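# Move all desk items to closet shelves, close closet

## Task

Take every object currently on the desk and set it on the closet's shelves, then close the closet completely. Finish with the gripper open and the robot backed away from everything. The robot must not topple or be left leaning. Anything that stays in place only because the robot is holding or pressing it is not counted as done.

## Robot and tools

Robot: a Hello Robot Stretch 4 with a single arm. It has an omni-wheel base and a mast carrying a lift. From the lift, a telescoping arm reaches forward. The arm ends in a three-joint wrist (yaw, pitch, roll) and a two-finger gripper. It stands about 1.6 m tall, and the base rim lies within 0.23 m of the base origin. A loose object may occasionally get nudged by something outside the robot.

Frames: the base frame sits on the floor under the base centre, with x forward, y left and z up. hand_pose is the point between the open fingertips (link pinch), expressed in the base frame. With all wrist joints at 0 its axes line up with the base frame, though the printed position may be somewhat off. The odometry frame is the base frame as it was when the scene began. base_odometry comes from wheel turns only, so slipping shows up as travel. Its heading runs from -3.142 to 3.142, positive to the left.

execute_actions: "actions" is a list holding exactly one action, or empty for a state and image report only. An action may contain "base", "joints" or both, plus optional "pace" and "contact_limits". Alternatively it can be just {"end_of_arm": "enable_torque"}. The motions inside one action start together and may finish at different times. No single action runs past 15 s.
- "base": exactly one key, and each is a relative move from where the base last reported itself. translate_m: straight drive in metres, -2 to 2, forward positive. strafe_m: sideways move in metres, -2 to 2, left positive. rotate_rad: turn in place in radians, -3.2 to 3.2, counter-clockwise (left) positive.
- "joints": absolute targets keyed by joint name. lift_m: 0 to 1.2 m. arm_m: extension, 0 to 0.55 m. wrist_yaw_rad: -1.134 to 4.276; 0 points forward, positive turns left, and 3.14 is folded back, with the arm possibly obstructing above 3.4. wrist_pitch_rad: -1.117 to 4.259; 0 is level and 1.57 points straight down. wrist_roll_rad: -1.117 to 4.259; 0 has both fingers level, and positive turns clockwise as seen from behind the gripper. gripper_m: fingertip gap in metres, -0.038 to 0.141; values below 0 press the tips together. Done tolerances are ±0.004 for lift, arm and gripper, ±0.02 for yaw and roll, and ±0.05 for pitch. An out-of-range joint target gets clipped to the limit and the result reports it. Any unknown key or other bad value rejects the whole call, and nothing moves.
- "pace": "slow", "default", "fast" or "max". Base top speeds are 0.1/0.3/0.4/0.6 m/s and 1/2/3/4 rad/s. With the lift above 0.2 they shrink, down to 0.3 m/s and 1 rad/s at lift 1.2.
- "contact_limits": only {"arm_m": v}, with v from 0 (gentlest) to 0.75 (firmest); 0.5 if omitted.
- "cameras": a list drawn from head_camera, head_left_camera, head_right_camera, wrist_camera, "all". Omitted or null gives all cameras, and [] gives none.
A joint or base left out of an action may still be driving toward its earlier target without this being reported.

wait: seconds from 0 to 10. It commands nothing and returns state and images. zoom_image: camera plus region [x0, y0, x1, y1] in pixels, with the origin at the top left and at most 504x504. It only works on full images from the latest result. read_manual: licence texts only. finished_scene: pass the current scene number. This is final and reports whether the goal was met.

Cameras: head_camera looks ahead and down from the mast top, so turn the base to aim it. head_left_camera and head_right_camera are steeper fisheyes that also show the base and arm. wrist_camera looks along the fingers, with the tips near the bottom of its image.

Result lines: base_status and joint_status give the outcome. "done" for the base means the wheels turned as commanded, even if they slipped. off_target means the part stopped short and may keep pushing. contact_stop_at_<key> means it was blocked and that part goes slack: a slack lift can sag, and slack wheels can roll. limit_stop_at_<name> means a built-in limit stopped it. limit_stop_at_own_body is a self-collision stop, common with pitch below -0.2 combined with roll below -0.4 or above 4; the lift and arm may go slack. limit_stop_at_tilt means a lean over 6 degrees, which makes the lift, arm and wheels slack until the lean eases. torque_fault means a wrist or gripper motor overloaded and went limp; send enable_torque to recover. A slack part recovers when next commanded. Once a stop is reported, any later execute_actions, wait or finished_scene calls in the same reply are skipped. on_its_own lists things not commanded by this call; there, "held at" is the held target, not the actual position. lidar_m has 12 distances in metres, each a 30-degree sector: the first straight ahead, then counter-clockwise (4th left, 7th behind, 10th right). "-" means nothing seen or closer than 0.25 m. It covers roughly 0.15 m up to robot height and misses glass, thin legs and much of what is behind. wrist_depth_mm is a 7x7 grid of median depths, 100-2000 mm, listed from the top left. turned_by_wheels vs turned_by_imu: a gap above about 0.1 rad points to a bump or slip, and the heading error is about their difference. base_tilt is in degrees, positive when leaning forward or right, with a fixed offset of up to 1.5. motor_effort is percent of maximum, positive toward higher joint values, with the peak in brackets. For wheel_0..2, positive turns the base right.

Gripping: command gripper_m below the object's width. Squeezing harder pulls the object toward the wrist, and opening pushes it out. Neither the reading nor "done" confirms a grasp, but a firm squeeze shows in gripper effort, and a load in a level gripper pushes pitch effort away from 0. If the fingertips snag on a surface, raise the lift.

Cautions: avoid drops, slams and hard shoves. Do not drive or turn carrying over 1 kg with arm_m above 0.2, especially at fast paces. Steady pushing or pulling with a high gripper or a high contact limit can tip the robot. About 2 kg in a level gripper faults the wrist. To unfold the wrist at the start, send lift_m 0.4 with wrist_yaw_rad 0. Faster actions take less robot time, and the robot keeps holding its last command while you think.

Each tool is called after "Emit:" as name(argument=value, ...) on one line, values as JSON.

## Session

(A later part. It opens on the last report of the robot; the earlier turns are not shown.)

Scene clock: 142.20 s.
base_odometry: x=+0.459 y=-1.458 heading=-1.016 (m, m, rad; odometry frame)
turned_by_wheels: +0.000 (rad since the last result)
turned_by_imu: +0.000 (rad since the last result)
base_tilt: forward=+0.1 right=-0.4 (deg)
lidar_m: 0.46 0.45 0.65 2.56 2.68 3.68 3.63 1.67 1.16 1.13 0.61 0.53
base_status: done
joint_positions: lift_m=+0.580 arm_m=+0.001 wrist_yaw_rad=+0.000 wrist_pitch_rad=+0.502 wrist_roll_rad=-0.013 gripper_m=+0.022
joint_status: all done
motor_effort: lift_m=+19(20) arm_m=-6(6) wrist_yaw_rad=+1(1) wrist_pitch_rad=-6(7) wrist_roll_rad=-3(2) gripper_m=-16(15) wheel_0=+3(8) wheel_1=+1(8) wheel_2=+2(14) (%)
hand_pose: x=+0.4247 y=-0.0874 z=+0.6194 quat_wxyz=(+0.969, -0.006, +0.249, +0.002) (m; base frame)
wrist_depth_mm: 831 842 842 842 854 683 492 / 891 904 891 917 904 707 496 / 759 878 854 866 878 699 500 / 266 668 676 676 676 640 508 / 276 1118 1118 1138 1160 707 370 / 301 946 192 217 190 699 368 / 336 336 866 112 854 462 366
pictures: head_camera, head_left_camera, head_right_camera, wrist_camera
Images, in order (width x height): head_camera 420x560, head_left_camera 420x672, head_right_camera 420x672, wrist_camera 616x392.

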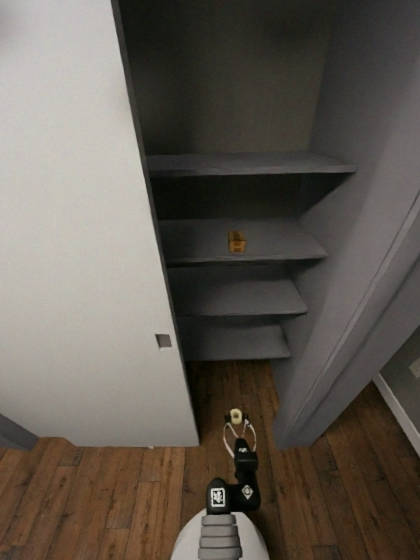

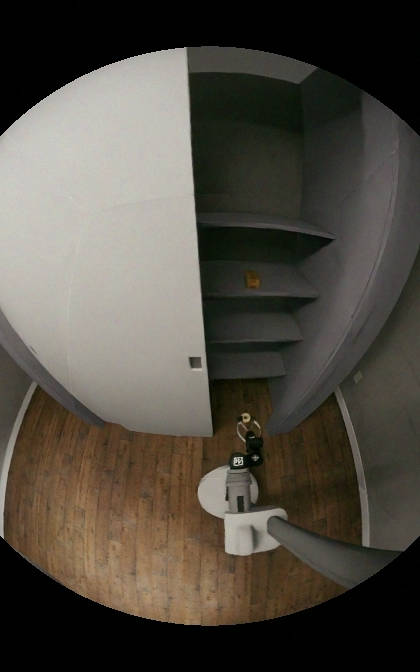

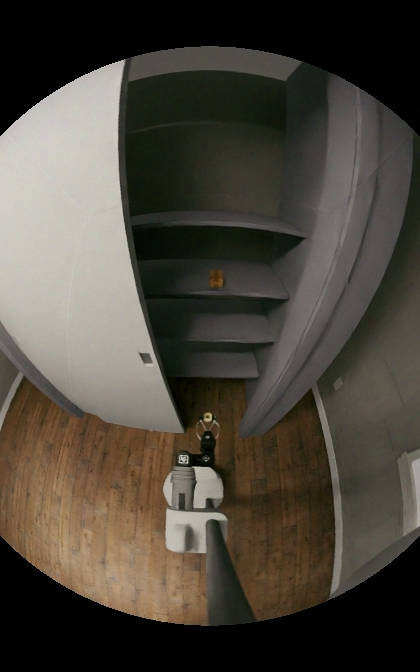

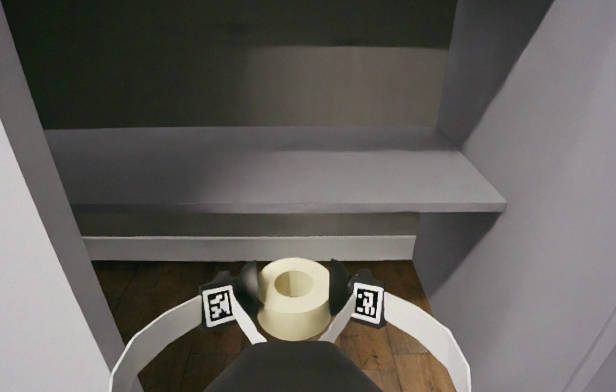

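Emit:
execute_actions(actions=[{"joints":{"arm_m":0.44,"lift_m":0.55}}], cameras=["wrist_camera","head_camera"])

Scene clock: 145.37 s.
base_odometry: x=+0.459 y=-1.458 heading=-1.016 (m, m, rad; odometry frame)
turned_by_wheels: +0.000 (rad since the last result)
turned_by_imu: +0.000 (rad since the last result)
base_tilt: forward=+0.2 right=-0.5 (deg)
lidar_m: 0.41 0.46 0.66 2.55 2.69 3.70 3.65 1.67 1.18 1.13 0.61 0.51
base_status: not commanded
joint_positions: lift_m=+0.550 arm_m=+0.439 wrist_yaw_rad=+0.000 wrist_pitch_rad=+0.502 wrist_roll_rad=-0.013 gripper_m=+0.022
joint_status: all done
motor_effort: lift_m=+18(18) arm_m=+6(7) wrist_yaw_rad=+0(1) wrist_pitch_rad=-8(9) wrist_roll_rad=-3(4) gripper_m=-15(14) wheel_0=+3(3) wheel_1=+1(1) wheel_2=+2(1) (%)
hand_pose: x=+0.8628 y=-0.0874 z=+0.5896 quat_wxyz=(+0.969, -0.006, +0.248, +0.002) (m; base frame)
wrist_depth_mm: 445 452 449 455 452 455 455 / 477 480 480 488 484 492 480 / 521 517 525 525 525 530 500 / 544 549 544 559 554 554 500 / 445 449 449 452 452 452 452 / 366 368 192 216 190 373 373 / 315 303 324 111 315 312 317
pictures: head_camera, wrist_camera
Images, in order (width x height): head_camera 420x560, wrist_camera 616x392.

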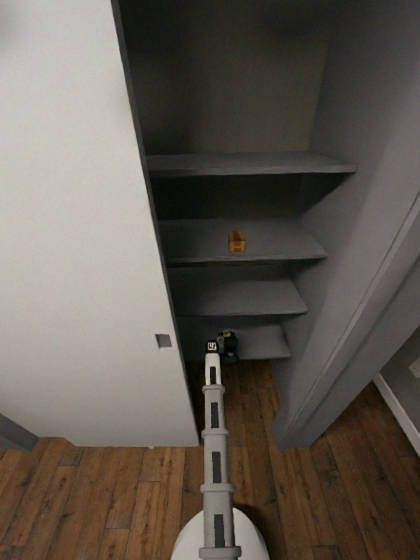

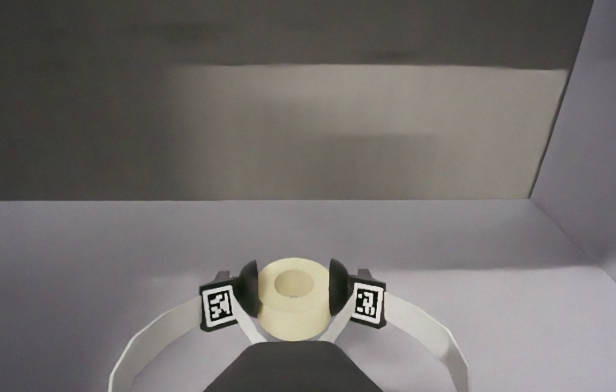

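Emit:
execute_actions(actions=[{"joints":{"lift_m":0.475}}], cameras=["wrist_camera"])

Scene clock: 150.13 s.
base_odometry: x=+0.459 y=-1.458 heading=-1.016 (m, m, rad; odometry frame)
turned_by_wheels: +0.000 (rad since the last result)
turned_by_imu: +0.000 (rad since the last result)
base_tilt: forward=+0.1 right=-0.5 (deg)
lidar_m: 0.47 0.46 0.64 2.53 2.67 3.68 3.67 1.66 1.16 1.10 0.63 0.55
base_status: not commanded
joint_positions: lift_m=+0.475 arm_m=+0.439 wrist_yaw_rad=+0.000 wrist_pitch_rad=+0.502 wrist_roll_rad=-0.013 gripper_m=+0.022
joint_status: all done
motor_effort: lift_m=+18(18) arm_m=+6(6) wrist_yaw_rad=+0(0) wrist_pitch_rad=-8(8) wrist_roll_rad=-3(2) gripper_m=-13(14) wheel_0=+3(3) wheel_1=+1(1) wheel_2=+2(2) (%)
hand_pose: x=+0.8628 y=-0.0874 z=+0.5146 quat_wxyz=(+0.969, -0.006, +0.248, +0.002) (m; base frame)
wrist_depth_mm: 449 452 452 452 459 459 459 / 484 477 488 484 488 488 480 / 512 512 512 517 521 521 504 / 421 421 424 424 424 427 424 / 330 330 336 334 334 336 332 / 272 271 192 217 190 276 273 / 232 223 240 112 233 232 235
pictures: wrist_camera
Images, in order (width x height): wrist_camera 616x392.

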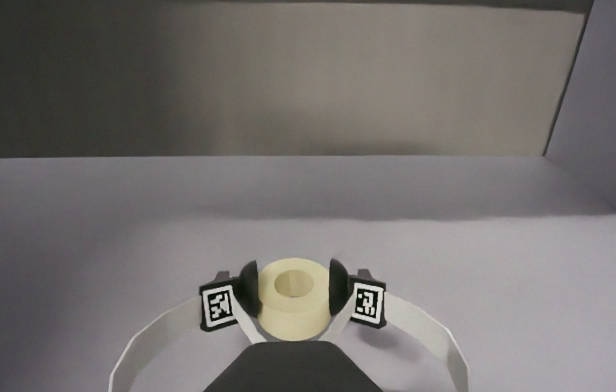

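Emit:
execute_actions(actions=[{"joints":{"lift_m":0.455},"pace":"slow"}], cameras=["wrist_camera"])

Scene clock: 151.17 s.
base_odometry: x=+0.459 y=-1.458 heading=-1.016 (m, m, rad; odometry frame)
turned_by_wheels: +0.000 (rad since the last result)
turned_by_imu: +0.000 (rad since the last result)
base_tilt: forward=+0.2 right=-0.4 (deg)
lidar_m: 0.46 0.45 0.66 2.55 2.68 3.70 3.65 1.67 1.16 1.12 0.61 0.53
base_status: not commanded
joint_positions: lift_m=+0.455 arm_m=+0.439 wrist_yaw_rad=+0.000 wrist_pitch_rad=+0.502 wrist_roll_rad=-0.013 gripper_m=+0.022
joint_status: all done
motor_effort: lift_m=+18(17) arm_m=+6(6) wrist_yaw_rad=+1(1) wrist_pitch_rad=-6(6) wrist_roll_rad=-3(3) gripper_m=-14(13) wheel_0=+3(3) wheel_1=+1(1) wheel_2=+2(2) (%)
hand_pose: x=+0.8628 y=-0.0874 z=+0.4946 quat_wxyz=(+0.969, -0.006, +0.248, +0.002) (m; base frame)
wrist_depth_mm: 449 449 449 449 452 455 459 / 477 484 484 492 488 488 484 / 500 508 508 508 512 512 484 / 379 384 387 384 387 387 387 / 300 301 301 303 304 304 301 / 246 248 192 217 190 249 248 / 211 203 217 112 212 210 212
pictures: wrist_camera
Images, in order (width x height): wrist_camera 616x392.

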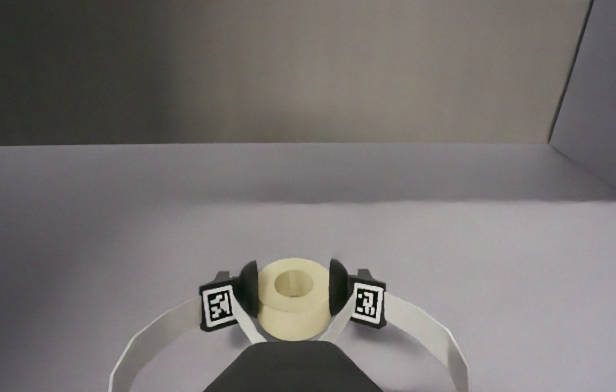

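Emit:
execute_actions(actions=[{"joints":{"lift_m":0.452,"gripper_m":0.11}}], cameras=["wrist_camera"])

Emit:
execute_actions(actions=[{"joints":{"lift_m":0.475}}], cameras=[])

Emit:
execute_actions(actions=[{"joints":{"arm_m":0.0},"base":{"translate_m":-0.2},"pace":"max"}], cameras=["wrist_camera","head_camera"])

Scene clock: 153.13 s.
base_odometry: x=+0.459 y=-1.458 heading=-1.016 (m, m, rad; odometry frame)
turned_by_wheels: +0.000 (rad since the last result)
turned_by_imu: +0.000 (rad since the last result)
base_tilt: forward=+0.1 right=-0.5 (deg)
lidar_m: 0.46 0.47 0.64 2.56 2.67 3.71 3.67 1.64 1.16 1.11 0.62 0.53
base_status: not commanded
joint_positions: lift_m=+0.452 arm_m=+0.439 wrist_yaw_rad=+0.000 wrist_pitch_rad=+0.502 wrist_roll_rad=-0.013 gripper_m=+0.110
joint_status: all done
motor_effort: lift_m=+18(18) arm_m=+6(6) wrist_yaw_rad=+1(0) wrist_pitch_rad=-8(8) wrist_roll_rad=-3(3) gripper_m=+0(13) wheel_0=+3(3) wheel_1=+1(1) wheel_2=+2(2) (%)
hand_pose: x=+0.8628 y=-0.0874 z=+0.4916 quat_wxyz=(+0.969, -0.006, +0.248, +0.002) (m; base frame)
wrist_depth_mm: 445 449 449 449 452 459 455 / 480 484 484 484 488 488 484 / 504 504 512 512 508 512 480 / 375 375 379 379 379 384 382 / 294 296 298 297 300 298 297 / 241 235 229 222 216 245 244 / 207 207 214 112 208 207 209
pictures: wrist_camera
Images, in order (width x height): wrist_camera 616x392.

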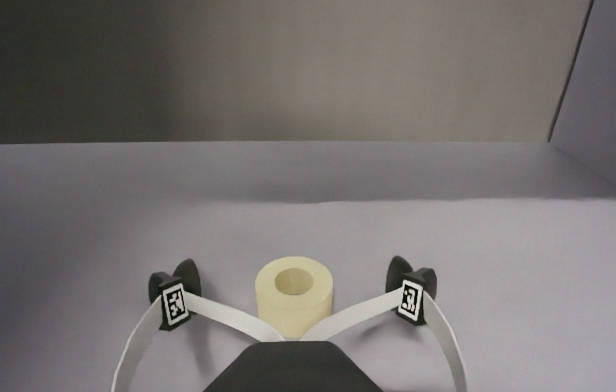

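Scene clock: 153.97 s.
base_odometry: x=+0.459 y=-1.458 heading=-1.016 (m, m, rad; odometry frame)
turned_by_wheels: +0.000 (rad since the last result)
turned_by_imu: +0.000 (rad since the last result)
base_tilt: forward=+0.2 right=-0.4 (deg)
lidar_m: 0.43 0.45 0.67 2.55 2.66 3.72 3.65 1.66 1.14 1.12 0.60 0.52
base_status: not commanded
joint_positions: lift_m=+0.475 arm_m=+0.439 wrist_yaw_rad=+0.000 wrist_pitch_rad=+0.502 wrist_roll_rad=-0.013 gripper_m=+0.110
joint_status: all done
motor_effort: lift_m=+23(25) arm_m=+6(6) wrist_yaw_rad=+1(0) wrist_pitch_rad=-6(7) wrist_roll_rad=-3(3) gripper_m=+1(0) wheel_0=+3(3) wheel_1=+1(1) wheel_2=+2(2) (%)
hand_pose: x=+0.8628 y=-0.0874 z=+0.5142 quat_wxyz=(+0.969, -0.006, +0.248, +0.002) (m; base frame)
wrist_depth_mm: 449 449 452 449 452 455 455 / 477 477 480 484 492 492 480 / 508 517 517 512 521 525 496 / 421 421 421 427 427 427 427 / 330 329 334 332 336 334 334 / 272 262 255 254 216 274 273 / 233 230 240 112 234 232 235
pictures: none
No camera images: the call's "cameras" was empty. Leave "cameras" out to get every camera's image.

Scene clock: 155.83 s.
base_odometry: x=+0.353 y=-1.288 heading=-1.017 (m, m, rad; odometry frame)
turned_by_wheels: +0.000 (rad since the last result)
turned_by_imu: +0.001 (rad since the last result)
base_tilt: forward=+0.1 right=-0.5 (deg)
lidar_m: 0.63 0.65 0.95 2.55 2.68 3.48 3.43 1.65 1.18 1.11 1.22 0.68
base_status: done
joint_positions: lift_m=+0.475 arm_m=+0.001 wrist_yaw_rad=+0.000 wrist_pitch_rad=+0.502 wrist_roll_rad=-0.013 gripper_m=+0.110
joint_status: all done
motor_effort: lift_m=+23(23) arm_m=-6(7) wrist_yaw_rad=+2(0) wrist_pitch_rad=-8(10) wrist_roll_rad=-3(3) gripper_m=-1(1) wheel_0=-2(11) wheel_1=-1(9) wheel_2=-3(12) (%)
hand_pose: x=+0.4248 y=-0.0875 z=+0.5141 quat_wxyz=(+0.969, -0.006, +0.248, +0.001) (m; base frame)
wrist_depth_mm: 370 404 1042 1008 1025 676 364 / 397 413 931 917 946 691 384 / 433 442 1205 1182 1205 512 410 / 469 484 1255 1255 1205 512 455 / 517 521 1042 1060 1078 521 508 / 580 564 654 866 216 564 564 / 647 640 715 112 732 627 715
pictures: head_camera, wrist_camera
Images, in order (width x height): head_camera 420x560, wrist_camera 616x392.

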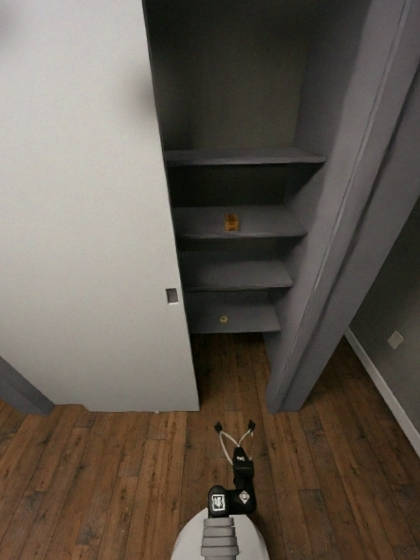

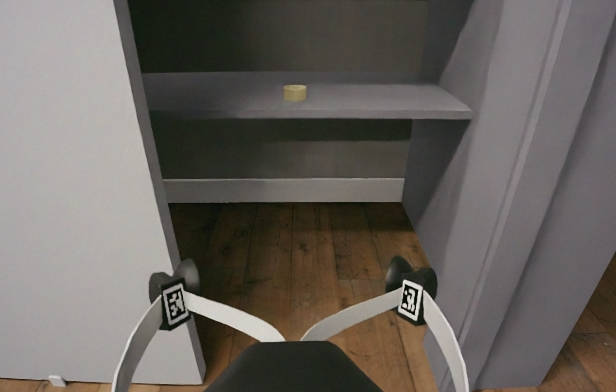

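Emit:
execute_actions(actions=[{"base":{"rotate_rad":3.16},"pace":"max"}], cameras=[])

Emit:
execute_actions(actions=[{"base":{"translate_m":1.85},"joints":{"lift_m":1.02},"pace":"max"}], cameras=["head_camera","wrist_camera"])

Scene clock: 158.37 s.
base_odometry: x=+0.353 y=-1.288 heading=+2.143 (m, m, rad; odometry frame)
turned_by_wheels: +3.160 (rad since the last result)
turned_by_imu: +3.161 (rad since the last result)
base_tilt: forward=+0.1 right=-0.4 (deg)
lidar_m: 2.55 1.64 1.14 1.13 1.22 0.71 0.65 0.67 0.95 2.52 2.66 3.45
base_status: done
joint_positions: lift_m=+0.475 arm_m=+0.001 wrist_yaw_rad=+0.000 wrist_pitch_rad=+0.502 wrist_roll_rad=-0.013 gripper_m=+0.110
joint_status: not commanded
motor_effort: lift_m=+20(23) arm_m=-6(6) wrist_yaw_rad=+0(1) wrist_pitch_rad=-5(8) wrist_roll_rad=-2(3) gripper_m=-1(1) wheel_0=-1(13) wheel_1=-2(11) wheel_2=+1(15) (%)
hand_pose: x=+0.4249 y=-0.0873 z=+0.5144 quat_wxyz=(+0.969, -0.006, +0.248, +0.002) (m; base frame)
wrist_depth_mm: 1708 - - - - - - / 1756 - - - - - - / 1708 1808 1808 1808 1863 1863 1863 / 1336 1366 1308 1336 1336 1336 1366 / 1042 1078 1060 1060 1060 1060 1060 / 854 820 798 854 215 854 854 / 732 732 759 111 741 723 732
pictures: none
No camera images: the call's "cameras" was empty. Leave "cameras" out to get every camera's image.

Scene clock: 163.43 s.
base_odometry: x=-0.649 y=+0.267 heading=+2.144 (m, m, rad; odometry frame)
turned_by_wheels: +0.001 (rad since the last result)
turned_by_imu: -0.009 (rad since the last result)
base_tilt: forward=+0.1 right=-0.5 (deg)
lidar_m: 0.69 0.74 1.04 1.10 1.19 1.65 2.49 2.60 2.68 2.53 2.11 0.74
base_status: done
joint_positions: lift_m=+1.020 arm_m=+0.001 wrist_yaw_rad=+0.000 wrist_pitch_rad=+0.502 wrist_roll_rad=-0.013 gripper_m=+0.110
joint_status: all done
motor_effort: lift_m=+21(26) arm_m=-6(6) wrist_yaw_rad=+1(0) wrist_pitch_rad=-6(7) wrist_roll_rad=-2(3) gripper_m=+0(1) wheel_0=+4(9) wheel_1=+2(9) wheel_2=+2(15) (%)
hand_pose: x=+0.4248 y=-0.0874 z=+1.0593 quat_wxyz=(+0.969, -0.006, +0.248, +0.002) (m; base frame)
wrist_depth_mm: 1118 1138 1138 1160 1160 1182 1160 / 1182 1182 1160 1138 1160 1205 1229 / 741 723 723 732 732 732 750 / 559 597 585 603 597 597 597 / 1281 1576 1576 1537 1618 1661 1618 / 1499 1430 1430 1576 216 1499 1499 / 1308 1255 1366 112 1336 1308 1366
pictures: head_camera, wrist_camera
Images, in order (width x height): head_camera 420x560, wrist_camera 616x392.

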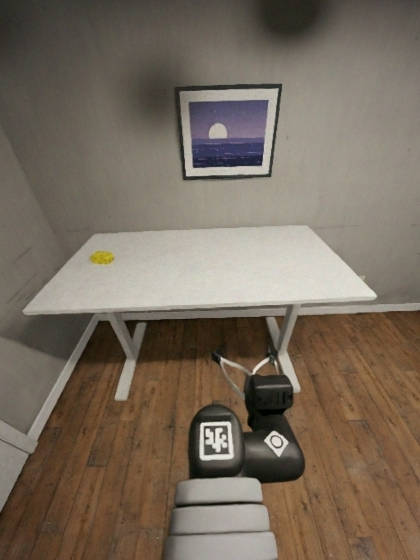

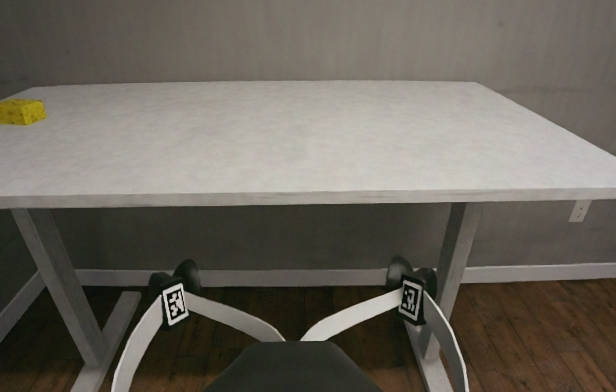

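Emit:
execute_actions(actions=[{"base":{"strafe_m":0.63},"pace":"max"}], cameras=["head_camera","wrist_camera"])

Scene clock: 166.97 s.
base_odometry: x=-1.179 y=-0.074 heading=+2.144 (m, m, rad; odometry frame)
turned_by_wheels: +0.000 (rad since the last result)
turned_by_imu: +0.001 (rad since the last result)
base_tilt: forward=+0.1 right=-0.5 (deg)
lidar_m: 0.70 0.70 0.51 0.45 0.50 0.80 2.31 2.62 3.32 3.20 1.06 0.73
base_status: done
joint_positions: lift_m=+1.020 arm_m=+0.001 wrist_yaw_rad=+0.000 wrist_pitch_rad=+0.502 wrist_roll_rad=-0.013 gripper_m=+0.110
joint_status: not commanded
motor_effort: lift_m=+21(21) arm_m=-6(6) wrist_yaw_rad=+0(1) wrist_pitch_rad=-7(6) wrist_roll_rad=-3(3) gripper_m=+0(1) wheel_0=+0(13) wheel_1=-1(12) wheel_2=+0(2) (%)
hand_pose: x=+0.4248 y=-0.0874 z=+1.0593 quat_wxyz=(+0.969, -0.006, +0.248, +0.002) (m; base frame)
wrist_depth_mm: 854 1118 1138 1160 1160 1160 1160 / 878 1182 1205 1160 1160 1205 1229 / 866 1205 715 723 732 741 741 / 854 1042 597 597 597 603 603 / 831 1281 1537 1618 1576 1618 1618 / 866 1118 1118 1576 216 1537 1499 / 866 1118 1336 112 1308 1281 1336
pictures: head_camera, wrist_camera
Images, in order (width x height): head_camera 420x560, wrist_camera 616x392.

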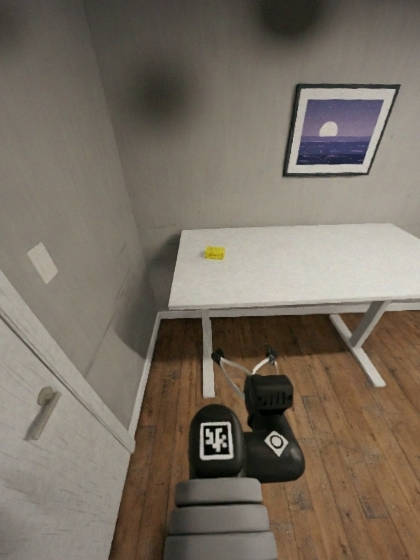

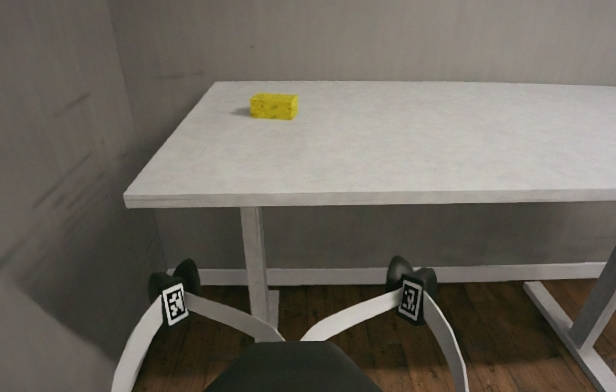

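Emit:
execute_actions(actions=[{"base":{"strafe_m":0.05},"joints":{"gripper_m":0.141},"pace":"max"}], cameras=[])

Emit:
execute_actions(actions=[{"base":{"translate_m":0.2},"joints":{"arm_m":0.36},"pace":"fast"}], cameras=["head_camera","wrist_camera"])

Scene clock: 169.00 s.
base_odometry: x=-1.221 y=-0.101 heading=+2.144 (m, m, rad; odometry frame)
turned_by_wheels: +0.000 (rad since the last result)
turned_by_imu: +0.000 (rad since the last result)
base_tilt: forward=+0.2 right=-0.5 (deg)
lidar_m: 0.68 0.62 0.46 0.42 0.45 0.73 1.89 2.61 3.38 3.26 1.01 0.74
base_status: done
joint_positions: lift_m=+1.020 arm_m=+0.001 wrist_yaw_rad=+0.000 wrist_pitch_rad=+0.502 wrist_roll_rad=-0.013 gripper_m=+0.141
joint_status: all done
motor_effort: lift_m=+21(21) arm_m=-6(6) wrist_yaw_rad=+1(1) wrist_pitch_rad=-6(7) wrist_roll_rad=-3(4) gripper_m=+1(0) wheel_0=-2(15) wheel_1=+2(12) wheel_2=+0(1) (%)
hand_pose: x=+0.4248 y=-0.0874 z=+1.0593 quat_wxyz=(+0.969, -0.006, +0.248, +0.002) (m; base frame)
wrist_depth_mm: 798 1138 1138 1160 1160 1182 1182 / 809 1182 1205 1160 1160 1205 1205 / 798 1182 723 723 723 732 750 / 788 1098 591 597 597 597 603 / 788 1098 1576 1576 1576 1618 1661 / 798 208 1464 1430 1464 1499 1537 / 788 1160 1366 112 1336 1336 1308
pictures: none
No camera images: the call's "cameras" was empty. Leave "cameras" out to get every camera's image.

Scene clock: 170.93 s.
base_odometry: x=-1.329 y=+0.067 heading=+2.144 (m, m, rad; odometry frame)
turned_by_wheels: +0.000 (rad since the last result)
turned_by_imu: -0.001 (rad since the last result)
base_tilt: forward=+0.1 right=-0.4 (deg)
lidar_m: 0.50 0.63 0.42 0.39 0.45 0.63 1.89 2.81 3.37 3.24 0.71 0.55
base_status: done
joint_positions: lift_m=+1.020 arm_m=+0.359 wrist_yaw_rad=+0.000 wrist_pitch_rad=+0.502 wrist_roll_rad=-0.013 gripper_m=+0.141
joint_status: all done
motor_effort: lift_m=+21(21) arm_m=+5(6) wrist_yaw_rad=+0(1) wrist_pitch_rad=-7(5) wrist_roll_rad=-3(2) gripper_m=+0(3) wheel_0=+4(12) wheel_1=+2(8) wheel_2=-2(11) (%)
hand_pose: x=+0.7829 y=-0.0873 z=+1.0594 quat_wxyz=(+0.969, -0.006, +0.248, +0.002) (m; base frame)
wrist_depth_mm: 661 654 654 654 661 676 668 / 699 699 707 707 715 715 715 / 741 768 741 741 741 750 750 / 768 809 535 521 525 535 535 / 768 433 399 355 418 418 413 / 750 208 330 343 322 329 340 / 294 289 298 112 291 289 294
pictures: head_camera, wrist_camera
Images, in order (width x height): head_camera 420x560, wrist_camera 616x392.

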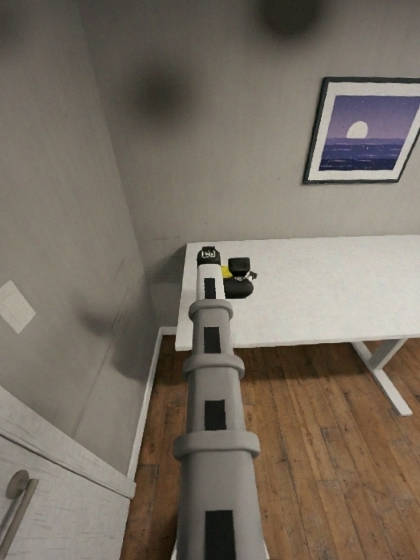

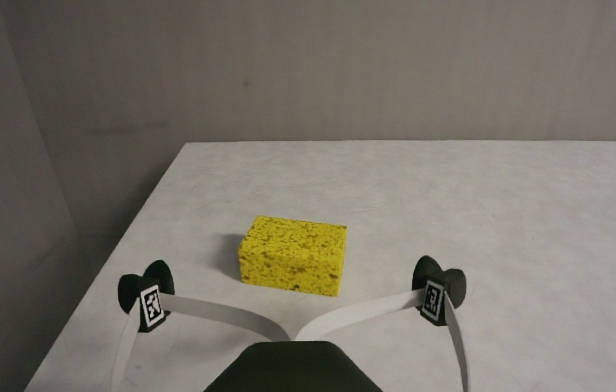

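Emit:
execute_actions(actions=[{"joints":{"arm_m":0.485}}], cameras=[])

Emit:
execute_actions(actions=[{"joints":{"lift_m":0.947}}], cameras=["wrist_camera"])

Scene clock: 172.73 s.
base_odometry: x=-1.329 y=+0.067 heading=+2.144 (m, m, rad; odometry frame)
turned_by_wheels: +0.000 (rad since the last result)
turned_by_imu: +0.000 (rad since the last result)
base_tilt: forward=+0.1 right=-0.5 (deg)
lidar_m: 0.49 0.64 0.42 0.41 0.46 0.64 1.89 2.79 3.35 3.24 0.74 0.57
base_status: not commanded
joint_positions: lift_m=+1.020 arm_m=+0.484 wrist_yaw_rad=+0.000 wrist_pitch_rad=+0.502 wrist_roll_rad=-0.013 gripper_m=+0.141
joint_status: all done
motor_effort: lift_m=+21(21) arm_m=+6(5) wrist_yaw_rad=+0(0) wrist_pitch_rad=-7(5) wrist_roll_rad=-3(3) gripper_m=+1(2) wheel_0=+4(4) wheel_1=+2(2) wheel_2=-2(2) (%)
hand_pose: x=+0.9078 y=-0.0874 z=+1.0594 quat_wxyz=(+0.969, -0.006, +0.248, +0.002) (m; base frame)
wrist_depth_mm: 544 544 549 549 549 554 559 / 574 574 591 591 585 591 591 / 627 627 640 640 634 640 647 / 683 676 525 525 530 530 530 / 732 433 415 415 418 415 415 / 750 208 319 286 320 329 342 / 294 287 281 111 290 289 294
pictures: none
No camera images: the call's "cameras" was empty. Leave "cameras" out to get every camera's image.

Scene clock: 174.00 s.
base_odometry: x=-1.329 y=+0.067 heading=+2.144 (m, m, rad; odometry frame)
turned_by_wheels: +0.000 (rad since the last result)
turned_by_imu: +0.000 (rad since the last result)
base_tilt: forward=+0.2 right=-0.4 (deg)
lidar_m: 0.50 0.66 0.42 0.40 0.45 0.67 1.89 2.82 3.40 3.25 0.74 0.54
base_status: not commanded
joint_positions: lift_m=+0.947 arm_m=+0.484 wrist_yaw_rad=+0.000 wrist_pitch_rad=+0.502 wrist_roll_rad=-0.013 gripper_m=+0.141
joint_status: all done
motor_effort: lift_m=+17(21) arm_m=+6(6) wrist_yaw_rad=+0(1) wrist_pitch_rad=-5(6) wrist_roll_rad=-2(3) gripper_m=+1(0) wheel_0=+4(4) wheel_1=+3(2) wheel_2=-2(2) (%)
hand_pose: x=+0.9078 y=-0.0874 z=+0.9867 quat_wxyz=(+0.969, -0.006, +0.248, +0.002) (m; base frame)
wrist_depth_mm: 535 539 549 549 549 549 554 / 580 585 585 591 591 591 597 / 627 615 525 525 530 525 539 / 683 384 382 387 387 387 384 / 319 301 253 231 301 301 301 / 245 208 204 198 202 239 247 / 210 209 216 112 211 209 211
pictures: wrist_camera
Images, in order (width x height): wrist_camera 616x392.

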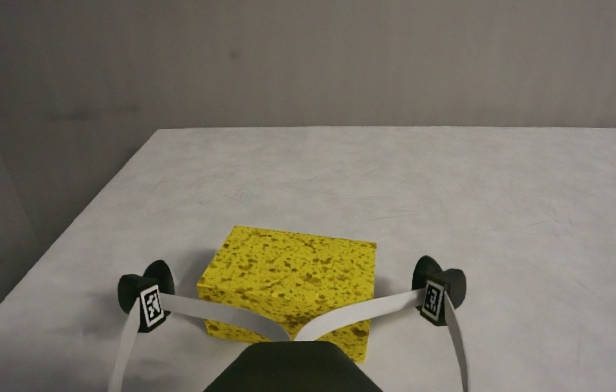

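Emit:
execute_actions(actions=[{"joints":{"gripper_m":0.065}}], cameras=["wrist_camera"])

Emit:
execute_actions(actions=[{"joints":{"lift_m":1.0}}], cameras=["wrist_camera"])

Scene clock: 176.07 s.
base_odometry: x=-1.329 y=+0.067 heading=+2.144 (m, m, rad; odometry frame)
turned_by_wheels: +0.000 (rad since the last result)
turned_by_imu: +0.000 (rad since the last result)
base_tilt: forward=+0.2 right=-0.4 (deg)
lidar_m: 0.50 0.65 0.42 0.42 0.45 0.65 1.90 2.82 3.36 3.25 0.74 0.54
base_status: not commanded
joint_positions: lift_m=+0.947 arm_m=+0.484 wrist_yaw_rad=+0.000 wrist_pitch_rad=+0.502 wrist_roll_rad=-0.013 gripper_m=+0.065
joint_status: all done
motor_effort: lift_m=+17(17) arm_m=+6(6) wrist_yaw_rad=+1(1) wrist_pitch_rad=-8(6) wrist_roll_rad=-3(3) gripper_m=-17(17) wheel_0=+4(4) wheel_1=+3(2) wheel_2=-2(2) (%)
hand_pose: x=+0.9078 y=-0.0874 z=+0.9867 quat_wxyz=(+0.969, -0.006, +0.248, +0.002) (m; base frame)
wrist_depth_mm: 535 544 544 544 549 554 559 / 585 585 591 585 591 597 591 / 627 621 521 525 525 530 539 / 683 382 384 384 382 387 384 / 320 300 234 224 289 301 300 / 244 237 198 191 190 248 248 / 209 208 210 112 210 210 211
pictures: wrist_camera
Images, in order (width x height): wrist_camera 616x392.

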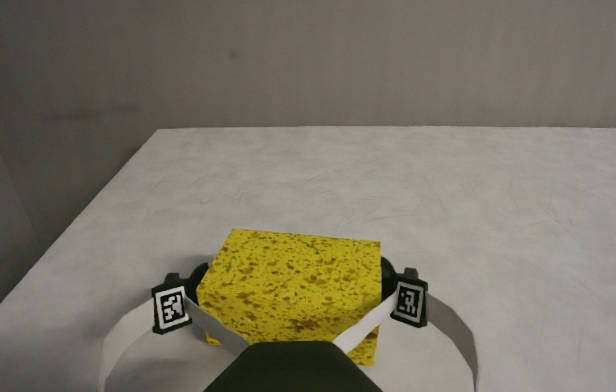

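Scene clock: 177.20 s.
base_odometry: x=-1.329 y=+0.067 heading=+2.144 (m, m, rad; odometry frame)
turned_by_wheels: +0.000 (rad since the last result)
turned_by_imu: +0.000 (rad since the last result)
base_tilt: forward=+0.2 right=-0.4 (deg)
lidar_m: 0.50 0.64 0.42 0.41 0.46 0.64 1.87 2.83 3.38 3.25 0.76 0.56
base_status: not commanded
joint_positions: lift_m=+1.000 arm_m=+0.484 wrist_yaw_rad=+0.000 wrist_pitch_rad=+0.502 wrist_roll_rad=-0.013 gripper_m=+0.065
joint_status: all done
motor_effort: lift_m=+23(24) arm_m=+6(6) wrist_yaw_rad=+0(1) wrist_pitch_rad=-7(6) wrist_roll_rad=-3(3) gripper_m=-16(17) wheel_0=+4(4) wheel_1=+2(2) wheel_2=-2(2) (%)
hand_pose: x=+0.9078 y=-0.0874 z=+1.0392 quat_wxyz=(+0.969, -0.006, +0.248, +0.002) (m; base frame)
wrist_depth_mm: 539 544 544 544 544 554 559 / 574 580 585 591 591 585 591 / 615 634 621 627 627 627 640 / 676 654 484 488 492 492 488 / 732 384 235 224 370 384 384 / 676 301 197 191 190 315 315 / 267 265 258 111 267 267 272
pictures: wrist_camera
Images, in order (width x height): wrist_camera 616x392.

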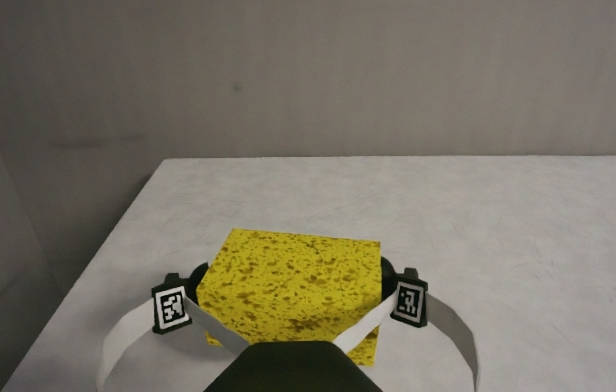

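Emit:
execute_actions(actions=[{"joints":{"arm_m":0.0},"base":{"translate_m":-0.2},"pace":"max"}], cameras=[])

Emit:
execute_actions(actions=[{"joints":{"lift_m":0.4},"base":{"strafe_m":-0.68},"pace":"max"}], cameras=[])

Emit:
execute_actions(actions=[{"base":{"rotate_rad":-3.13},"pace":"max"}], cameras=["head_camera"])

Scene clock: 179.70 s.
base_odometry: x=-1.221 y=-0.101 heading=+2.143 (m, m, rad; odometry frame)
turned_by_wheels: +0.000 (rad since the last result)
turned_by_imu: +0.001 (rad since the last result)
base_tilt: forward=+0.1 right=-0.4 (deg)
lidar_m: 0.44 0.62 0.44 0.42 0.46 0.69 1.89 2.63 3.36 3.24 1.06 0.72
base_status: done
joint_positions: lift_m=+1.000 arm_m=+0.001 wrist_yaw_rad=+0.000 wrist_pitch_rad=+0.502 wrist_roll_rad=-0.013 gripper_m=+0.065
joint_status: all done
motor_effort: lift_m=+23(23) arm_m=-6(6) wrist_yaw_rad=+2(2) wrist_pitch_rad=-8(7) wrist_roll_rad=-4(2) gripper_m=-19(17) wheel_0=-4(8) wheel_1=-2(8) wheel_2=+1(15) (%)
hand_pose: x=+0.4247 y=-0.0875 z=+1.0391 quat_wxyz=(+0.969, -0.006, +0.249, +0.001) (m; base frame)
wrist_depth_mm: 798 1138 1160 1138 1160 1160 1160 / 809 1160 1205 1060 1078 1098 1138 / 788 1182 668 668 668 683 691 / 788 1118 1464 1464 1464 1499 1499 / 778 1205 236 224 1537 1618 1661 / 788 960 198 191 190 1537 1537 / 788 1160 1255 112 1308 1255 1308
pictures: none
No camera images: the call's "cameras" was empty. Leave "cameras" out to get every camera's image.

Scene clock: 182.90 s.
base_odometry: x=-0.649 y=+0.267 heading=+2.143 (m, m, rad; odometry frame)
turned_by_wheels: +0.000 (rad since the last result)
turned_by_imu: -0.001 (rad since the last result)
base_tilt: forward=+0.1 right=-0.5 (deg)
lidar_m: 0.70 0.74 1.01 1.11 1.16 1.65 2.47 2.59 2.66 2.57 2.16 0.72
base_status: done
joint_positions: lift_m=+0.400 arm_m=+0.001 wrist_yaw_rad=+0.000 wrist_pitch_rad=+0.502 wrist_roll_rad=-0.013 gripper_m=+0.065
joint_status: all done
motor_effort: lift_m=+19(20) arm_m=-6(6) wrist_yaw_rad=+0(1) wrist_pitch_rad=-6(6) wrist_roll_rad=-2(3) gripper_m=-17(17) wheel_0=+2(10) wheel_1=-2(11) wheel_2=+0(4) (%)
hand_pose: x=+0.4248 y=-0.0874 z=+0.4395 quat_wxyz=(+0.969, -0.006, +0.248, +0.002) (m; base frame)
wrist_depth_mm: 1138 1138 1160 1138 1160 1138 1160 / 1229 1205 1205 1229 1229 1205 1255 / 1308 1308 1336 1366 1336 1336 1366 / 1060 1182 1160 1182 1205 1078 1205 / 917 931 234 224 904 917 931 / 750 741 197 191 190 750 759 / 640 640 634 112 647 654 661
pictures: none
No camera images: the call's "cameras" was empty. Leave "cameras" out to get every camera's image.

Scene clock: 185.10 s.
base_odometry: x=-0.649 y=+0.267 heading=-0.986 (m, m, rad; odometry frame)
turned_by_wheels: -3.130 (rad since the last result)
turned_by_imu: -3.132 (rad since the last result)
base_tilt: forward=+0.1 right=-0.4 (deg)
lidar_m: 2.48 2.63 2.65 2.59 1.04 0.76 0.70 0.75 1.12 1.10 1.15 1.65
base_status: done
joint_positions: lift_m=+0.400 arm_m=+0.001 wrist_yaw_rad=+0.000 wrist_pitch_rad=+0.502 wrist_roll_rad=-0.013 gripper_m=+0.065
joint_status: not commanded
motor_effort: lift_m=+20(21) arm_m=-6(6) wrist_yaw_rad=+1(1) wrist_pitch_rad=-6(7) wrist_roll_rad=-3(3) gripper_m=-18(18) wheel_0=+2(12) wheel_1=+1(14) wheel_2=+2(17) (%)
hand_pose: x=+0.4248 y=-0.0874 z=+0.4394 quat_wxyz=(+0.969, -0.006, +0.248, +0.002) (m; base frame)
wrist_depth_mm: - - - - - - 1464 / - - - - - - 1464 / 1618 1576 1576 1661 1576 1661 1464 / 1160 1160 1182 1205 1205 1182 1182 / 917 917 235 224 904 946 931 / 750 741 198 191 190 778 768 / 647 647 627 112 647 654 668
pictures: head_camera
Images, in order (width x height): head_camera 420x560.

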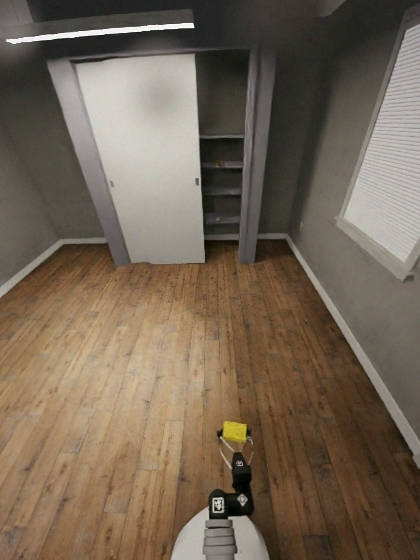

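Emit:
execute_actions(actions=[{"base":{"translate_m":2.0},"joints":{"lift_m":0.87},"pace":"max"}], cameras=["head_camera","wrist_camera"])

Scene clock: 190.63 s.
base_odometry: x=+0.455 y=-1.400 heading=-0.986 (m, m, rad; odometry frame)
turned_by_wheels: +0.000 (rad since the last result)
turned_by_imu: -0.011 (rad since the last result)
base_tilt: forward=+0.2 right=-0.4 (deg)
lidar_m: 0.50 0.52 0.72 2.54 2.66 3.66 3.59 1.66 1.22 1.16 0.66 0.58
base_status: done
joint_positions: lift_m=+0.870 arm_m=+0.001 wrist_yaw_rad=+0.000 wrist_pitch_rad=+0.502 wrist_roll_rad=-0.013 gripper_m=+0.065
joint_status: all done
motor_effort: lift_m=+21(25) arm_m=-6(6) wrist_yaw_rad=+0(1) wrist_pitch_rad=-7(7) wrist_roll_rad=-3(3) gripper_m=-17(18) wheel_0=+2(10) wheel_1=+2(8) wheel_2=+0(14) (%)
hand_pose: x=+0.4248 y=-0.0874 z=+0.9093 quat_wxyz=(+0.969, -0.006, +0.248, +0.002) (m; base frame)
wrist_depth_mm: 244 878 904 878 891 768 549 / 259 917 931 917 917 759 530 / 278 621 668 661 676 668 549 / 301 338 1118 1098 1078 768 480 / 334 347 234 224 917 768 413 / 368 353 198 191 190 715 413 / 418 410 1118 112 1138 539 413
pictures: head_camera, wrist_camera
Images, in order (width x height): head_camera 420x560, wrist_camera 616x392.

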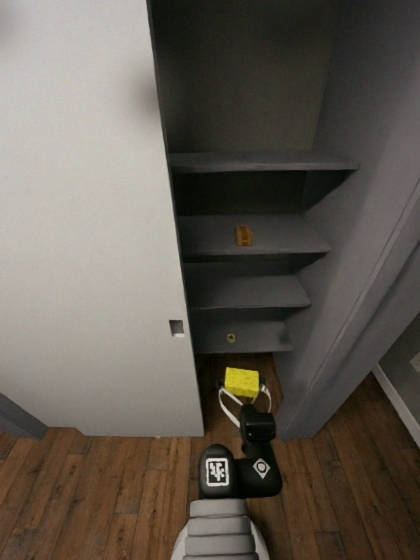

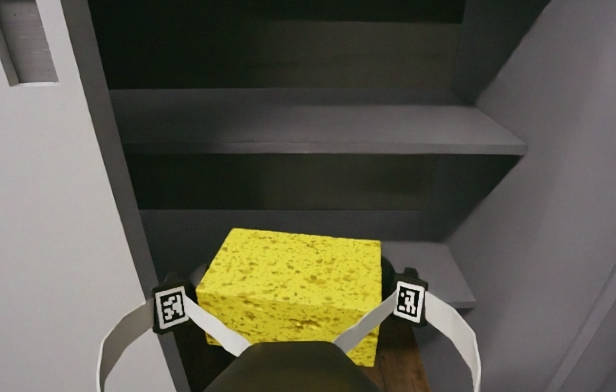

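Emit:
execute_actions(actions=[{"base":{"strafe_m":-0.04},"pace":"fast"}], cameras=[])

Emit:
execute_actions(actions=[{"joints":{"arm_m":0.48}}], cameras=["head_camera","wrist_camera"])

Scene clock: 191.93 s.
base_odometry: x=+0.422 y=-1.422 heading=-0.986 (m, m, rad; odometry frame)
turned_by_wheels: +0.000 (rad since the last result)
turned_by_imu: +0.000 (rad since the last result)
base_tilt: forward=+0.2 right=-0.4 (deg)
lidar_m: 0.52 0.52 0.71 2.57 2.70 3.63 3.59 1.63 1.18 1.09 0.67 0.56
base_status: done
joint_positions: lift_m=+0.870 arm_m=+0.001 wrist_yaw_rad=+0.000 wrist_pitch_rad=+0.502 wrist_roll_rad=-0.013 gripper_m=+0.065
joint_status: not commanded
motor_effort: lift_m=+22(21) arm_m=-6(6) wrist_yaw_rad=+0(0) wrist_pitch_rad=-7(8) wrist_roll_rad=-2(3) gripper_m=-17(18) wheel_0=+3(15) wheel_1=-1(12) wheel_2=+0(3) (%)
hand_pose: x=+0.4248 y=-0.0874 z=+0.9093 quat_wxyz=(+0.969, -0.006, +0.248, +0.002) (m; base frame)
wrist_depth_mm: 866 891 904 878 891 676 480 / 283 931 931 931 931 691 488 / 286 668 676 676 676 634 359 / 306 1098 1118 1098 1078 699 359 / 334 917 234 224 917 691 359 / 370 359 198 191 190 469 359 / 415 430 1138 112 1118 466 375
pictures: none
No camera images: the call's "cameras" was empty. Leave "cameras" out to get every camera's image.

Scene clock: 194.43 s.
base_odometry: x=+0.422 y=-1.422 heading=-0.986 (m, m, rad; odometry frame)
turned_by_wheels: +0.000 (rad since the last result)
turned_by_imu: +0.000 (rad since the last result)
base_tilt: forward=+0.2 right=-0.4 (deg)
lidar_m: 0.47 0.52 0.74 2.58 2.68 3.61 3.58 1.63 1.17 1.10 0.68 0.57
base_status: not commanded
joint_positions: lift_m=+0.870 arm_m=+0.479 wrist_yaw_rad=+0.000 wrist_pitch_rad=+0.502 wrist_roll_rad=-0.013 gripper_m=+0.065
joint_status: all done
motor_effort: lift_m=+22(22) arm_m=+6(7) wrist_yaw_rad=+0(1) wrist_pitch_rad=-8(6) wrist_roll_rad=-2(3) gripper_m=-17(18) wheel_0=+3(3) wheel_1=-1(2) wheel_2=+0(0) (%)
hand_pose: x=+0.9028 y=-0.0874 z=+0.9093 quat_wxyz=(+0.969, -0.006, +0.248, +0.002) (m; base frame)
wrist_depth_mm: 455 455 455 459 455 459 459 / 484 488 496 488 496 496 484 / 530 530 530 535 535 530 496 / 449 449 449 452 452 455 452 / 349 353 234 224 342 357 355 / 289 279 198 191 190 291 293 / 247 245 240 112 249 248 249
pictures: head_camera, wrist_camera
Images, in order (width x height): head_camera 420x560, wrist_camera 616x392.

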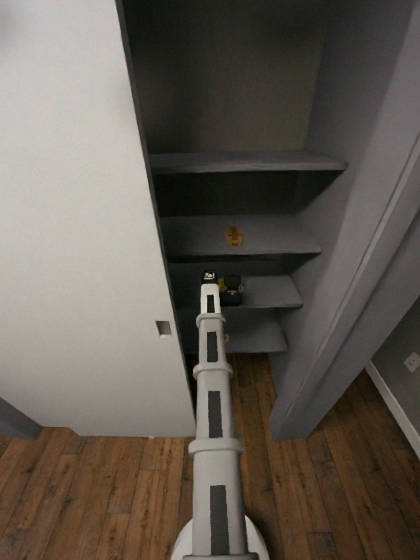

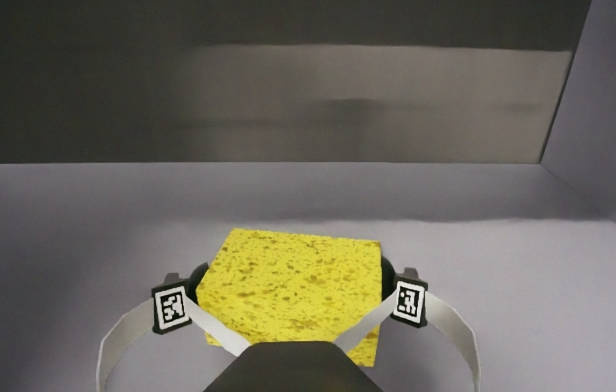

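Emit:
execute_actions(actions=[{"joints":{"lift_m":0.838},"pace":"slow"}], cameras=["wrist_camera"])

Scene clock: 195.67 s.
base_odometry: x=+0.422 y=-1.422 heading=-0.986 (m, m, rad; odometry frame)
turned_by_wheels: +0.000 (rad since the last result)
turned_by_imu: +0.000 (rad since the last result)
base_tilt: forward=+0.2 right=-0.4 (deg)
lidar_m: 0.52 0.47 0.73 2.54 2.68 3.63 3.58 1.61 1.17 1.11 0.69 0.56
base_status: not commanded
joint_positions: lift_m=+0.838 arm_m=+0.479 wrist_yaw_rad=+0.000 wrist_pitch_rad=+0.502 wrist_roll_rad=-0.013 gripper_m=+0.065
joint_status: all done
motor_effort: lift_m=+18(20) arm_m=+6(6) wrist_yaw_rad=+0(1) wrist_pitch_rad=-8(6) wrist_roll_rad=-4(2) gripper_m=-18(18) wheel_0=+3(3) wheel_1=-2(2) wheel_2=+0(0) (%)
hand_pose: x=+0.9028 y=-0.0874 z=+0.8776 quat_wxyz=(+0.969, -0.006, +0.248, +0.002) (m; base frame)
wrist_depth_mm: 452 455 452 455 455 462 459 / 488 488 492 492 496 492 484 / 512 512 512 517 517 512 484 / 387 389 387 384 389 389 392 / 303 301 235 224 296 306 306 / 249 240 198 191 190 251 251 / 213 211 213 111 214 213 215
pictures: wrist_camera
Images, in order (width x height): wrist_camera 616x392.

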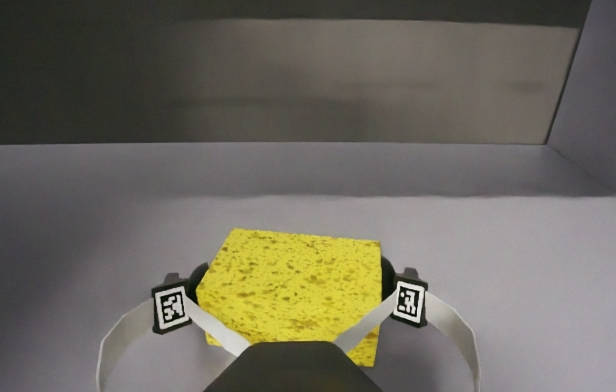

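Emit:
execute_actions(actions=[{"joints":{"lift_m":0.836,"gripper_m":0.135}}], cameras=["wrist_camera"])

Emit:
execute_actions(actions=[{"joints":{"lift_m":0.86}}], cameras=[])

Emit:
execute_actions(actions=[{"joints":{"arm_m":0.25}}], cameras=["wrist_camera"])

Scene clock: 197.57 s.
base_odometry: x=+0.422 y=-1.422 heading=-0.986 (m, m, rad; odometry frame)
turned_by_wheels: +0.000 (rad since the last result)
turned_by_imu: +0.000 (rad since the last result)
base_tilt: forward=+0.1 right=-0.5 (deg)
lidar_m: 0.50 0.50 0.70 2.54 2.69 3.64 3.61 1.64 1.14 1.11 0.66 0.53
base_status: not commanded
joint_positions: lift_m=+0.836 arm_m=+0.479 wrist_yaw_rad=+0.000 wrist_pitch_rad=+0.502 wrist_roll_rad=-0.013 gripper_m=+0.135
joint_status: all done
motor_effort: lift_m=+18(18) arm_m=+6(6) wrist_yaw_rad=+1(1) wrist_pitch_rad=-8(5) wrist_roll_rad=-2(4) gripper_m=+1(17) wheel_0=+3(3) wheel_1=-1(2) wheel_2=+0(0) (%)
hand_pose: x=+0.9028 y=-0.0874 z=+0.8756 quat_wxyz=(+0.969, -0.006, +0.248, +0.002) (m; base frame)
wrist_depth_mm: 455 455 459 455 459 462 459 / 488 488 492 492 496 492 484 / 512 517 517 517 521 521 480 / 379 382 384 384 387 389 387 / 298 301 279 233 291 303 303 / 246 210 206 200 201 241 249 / 211 211 218 112 211 211 212
pictures: wrist_camera
Images, in order (width x height): wrist_camera 616x392.

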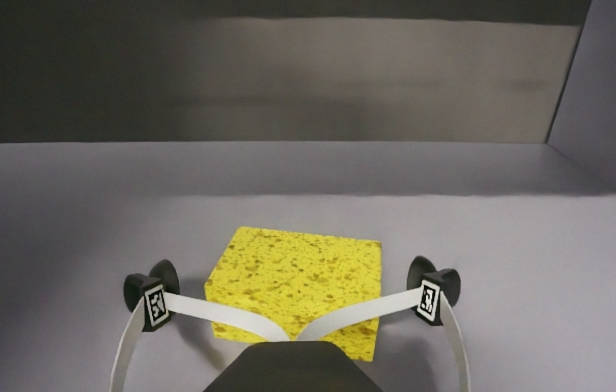

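Scene clock: 198.43 s.
base_odometry: x=+0.422 y=-1.422 heading=-0.986 (m, m, rad; odometry frame)
turned_by_wheels: +0.000 (rad since the last result)
turned_by_imu: +0.000 (rad since the last result)
base_tilt: forward=+0.1 right=-0.4 (deg)
lidar_m: 0.50 0.50 0.73 2.54 2.69 3.64 3.59 1.60 1.16 1.09 0.67 0.57
base_status: not commanded
joint_positions: lift_m=+0.860 arm_m=+0.479 wrist_yaw_rad=+0.000 wrist_pitch_rad=+0.502 wrist_roll_rad=-0.013 gripper_m=+0.135
joint_status: all done
motor_effort: lift_m=+23(24) arm_m=+6(6) wrist_yaw_rad=+1(1) wrist_pitch_rad=-7(6) wrist_roll_rad=-2(3) gripper_m=+0(2) wheel_0=+3(3) wheel_1=-2(1) wheel_2=+0(0) (%)
hand_pose: x=+0.9028 y=-0.0874 z=+0.8992 quat_wxyz=(+0.969, -0.006, +0.248, +0.002) (m; base frame)
wrist_depth_mm: 459 455 459 459 459 459 459 / 488 492 496 496 488 492 480 / 521 521 521 525 525 525 496 / 430 430 433 433 433 433 436 / 338 338 340 342 342 342 340 / 277 210 229 223 215 270 278 / 237 236 235 112 238 237 238
pictures: none
No camera images: the call's "cameras" was empty. Leave "cameras" out to get every camera's image.

Scene clock: 200.23 s.
base_odometry: x=+0.422 y=-1.422 heading=-0.986 (m, m, rad; odometry frame)
turned_by_wheels: +0.000 (rad since the last result)
turned_by_imu: +0.000 (rad since the last result)
base_tilt: forward=+0.1 right=-0.5 (deg)
lidar_m: 0.50 0.52 0.73 2.57 2.72 3.64 3.60 1.61 1.16 1.11 0.63 0.55
base_status: not commanded
joint_positions: lift_m=+0.860 arm_m=+0.251 wrist_yaw_rad=+0.000 wrist_pitch_rad=+0.502 wrist_roll_rad=-0.013 gripper_m=+0.135
joint_status: all done
motor_effort: lift_m=+23(23) arm_m=-6(6) wrist_yaw_rad=+1(0) wrist_pitch_rad=-7(7) wrist_roll_rad=-2(3) gripper_m=+1(1) wheel_0=+3(3) wheel_1=-2(1) wheel_2=+0(0) (%)
hand_pose: x=+0.6748 y=-0.0874 z=+0.8992 quat_wxyz=(+0.969, -0.006, +0.248, +0.002) (m; base frame)
wrist_depth_mm: 661 661 661 668 661 654 496 / 699 707 715 715 715 699 496 / 597 585 591 591 591 591 488 / 430 430 430 410 430 436 436 / 891 891 891 904 917 654 492 / 768 210 715 778 732 615 500 / 647 647 668 112 661 634 492
pictures: wrist_camera
Images, in order (width x height): wrist_camera 616x392.

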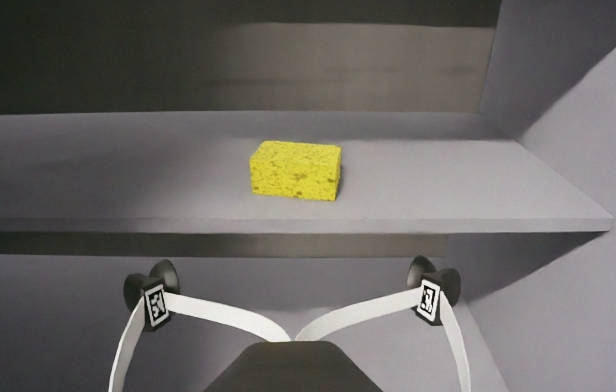

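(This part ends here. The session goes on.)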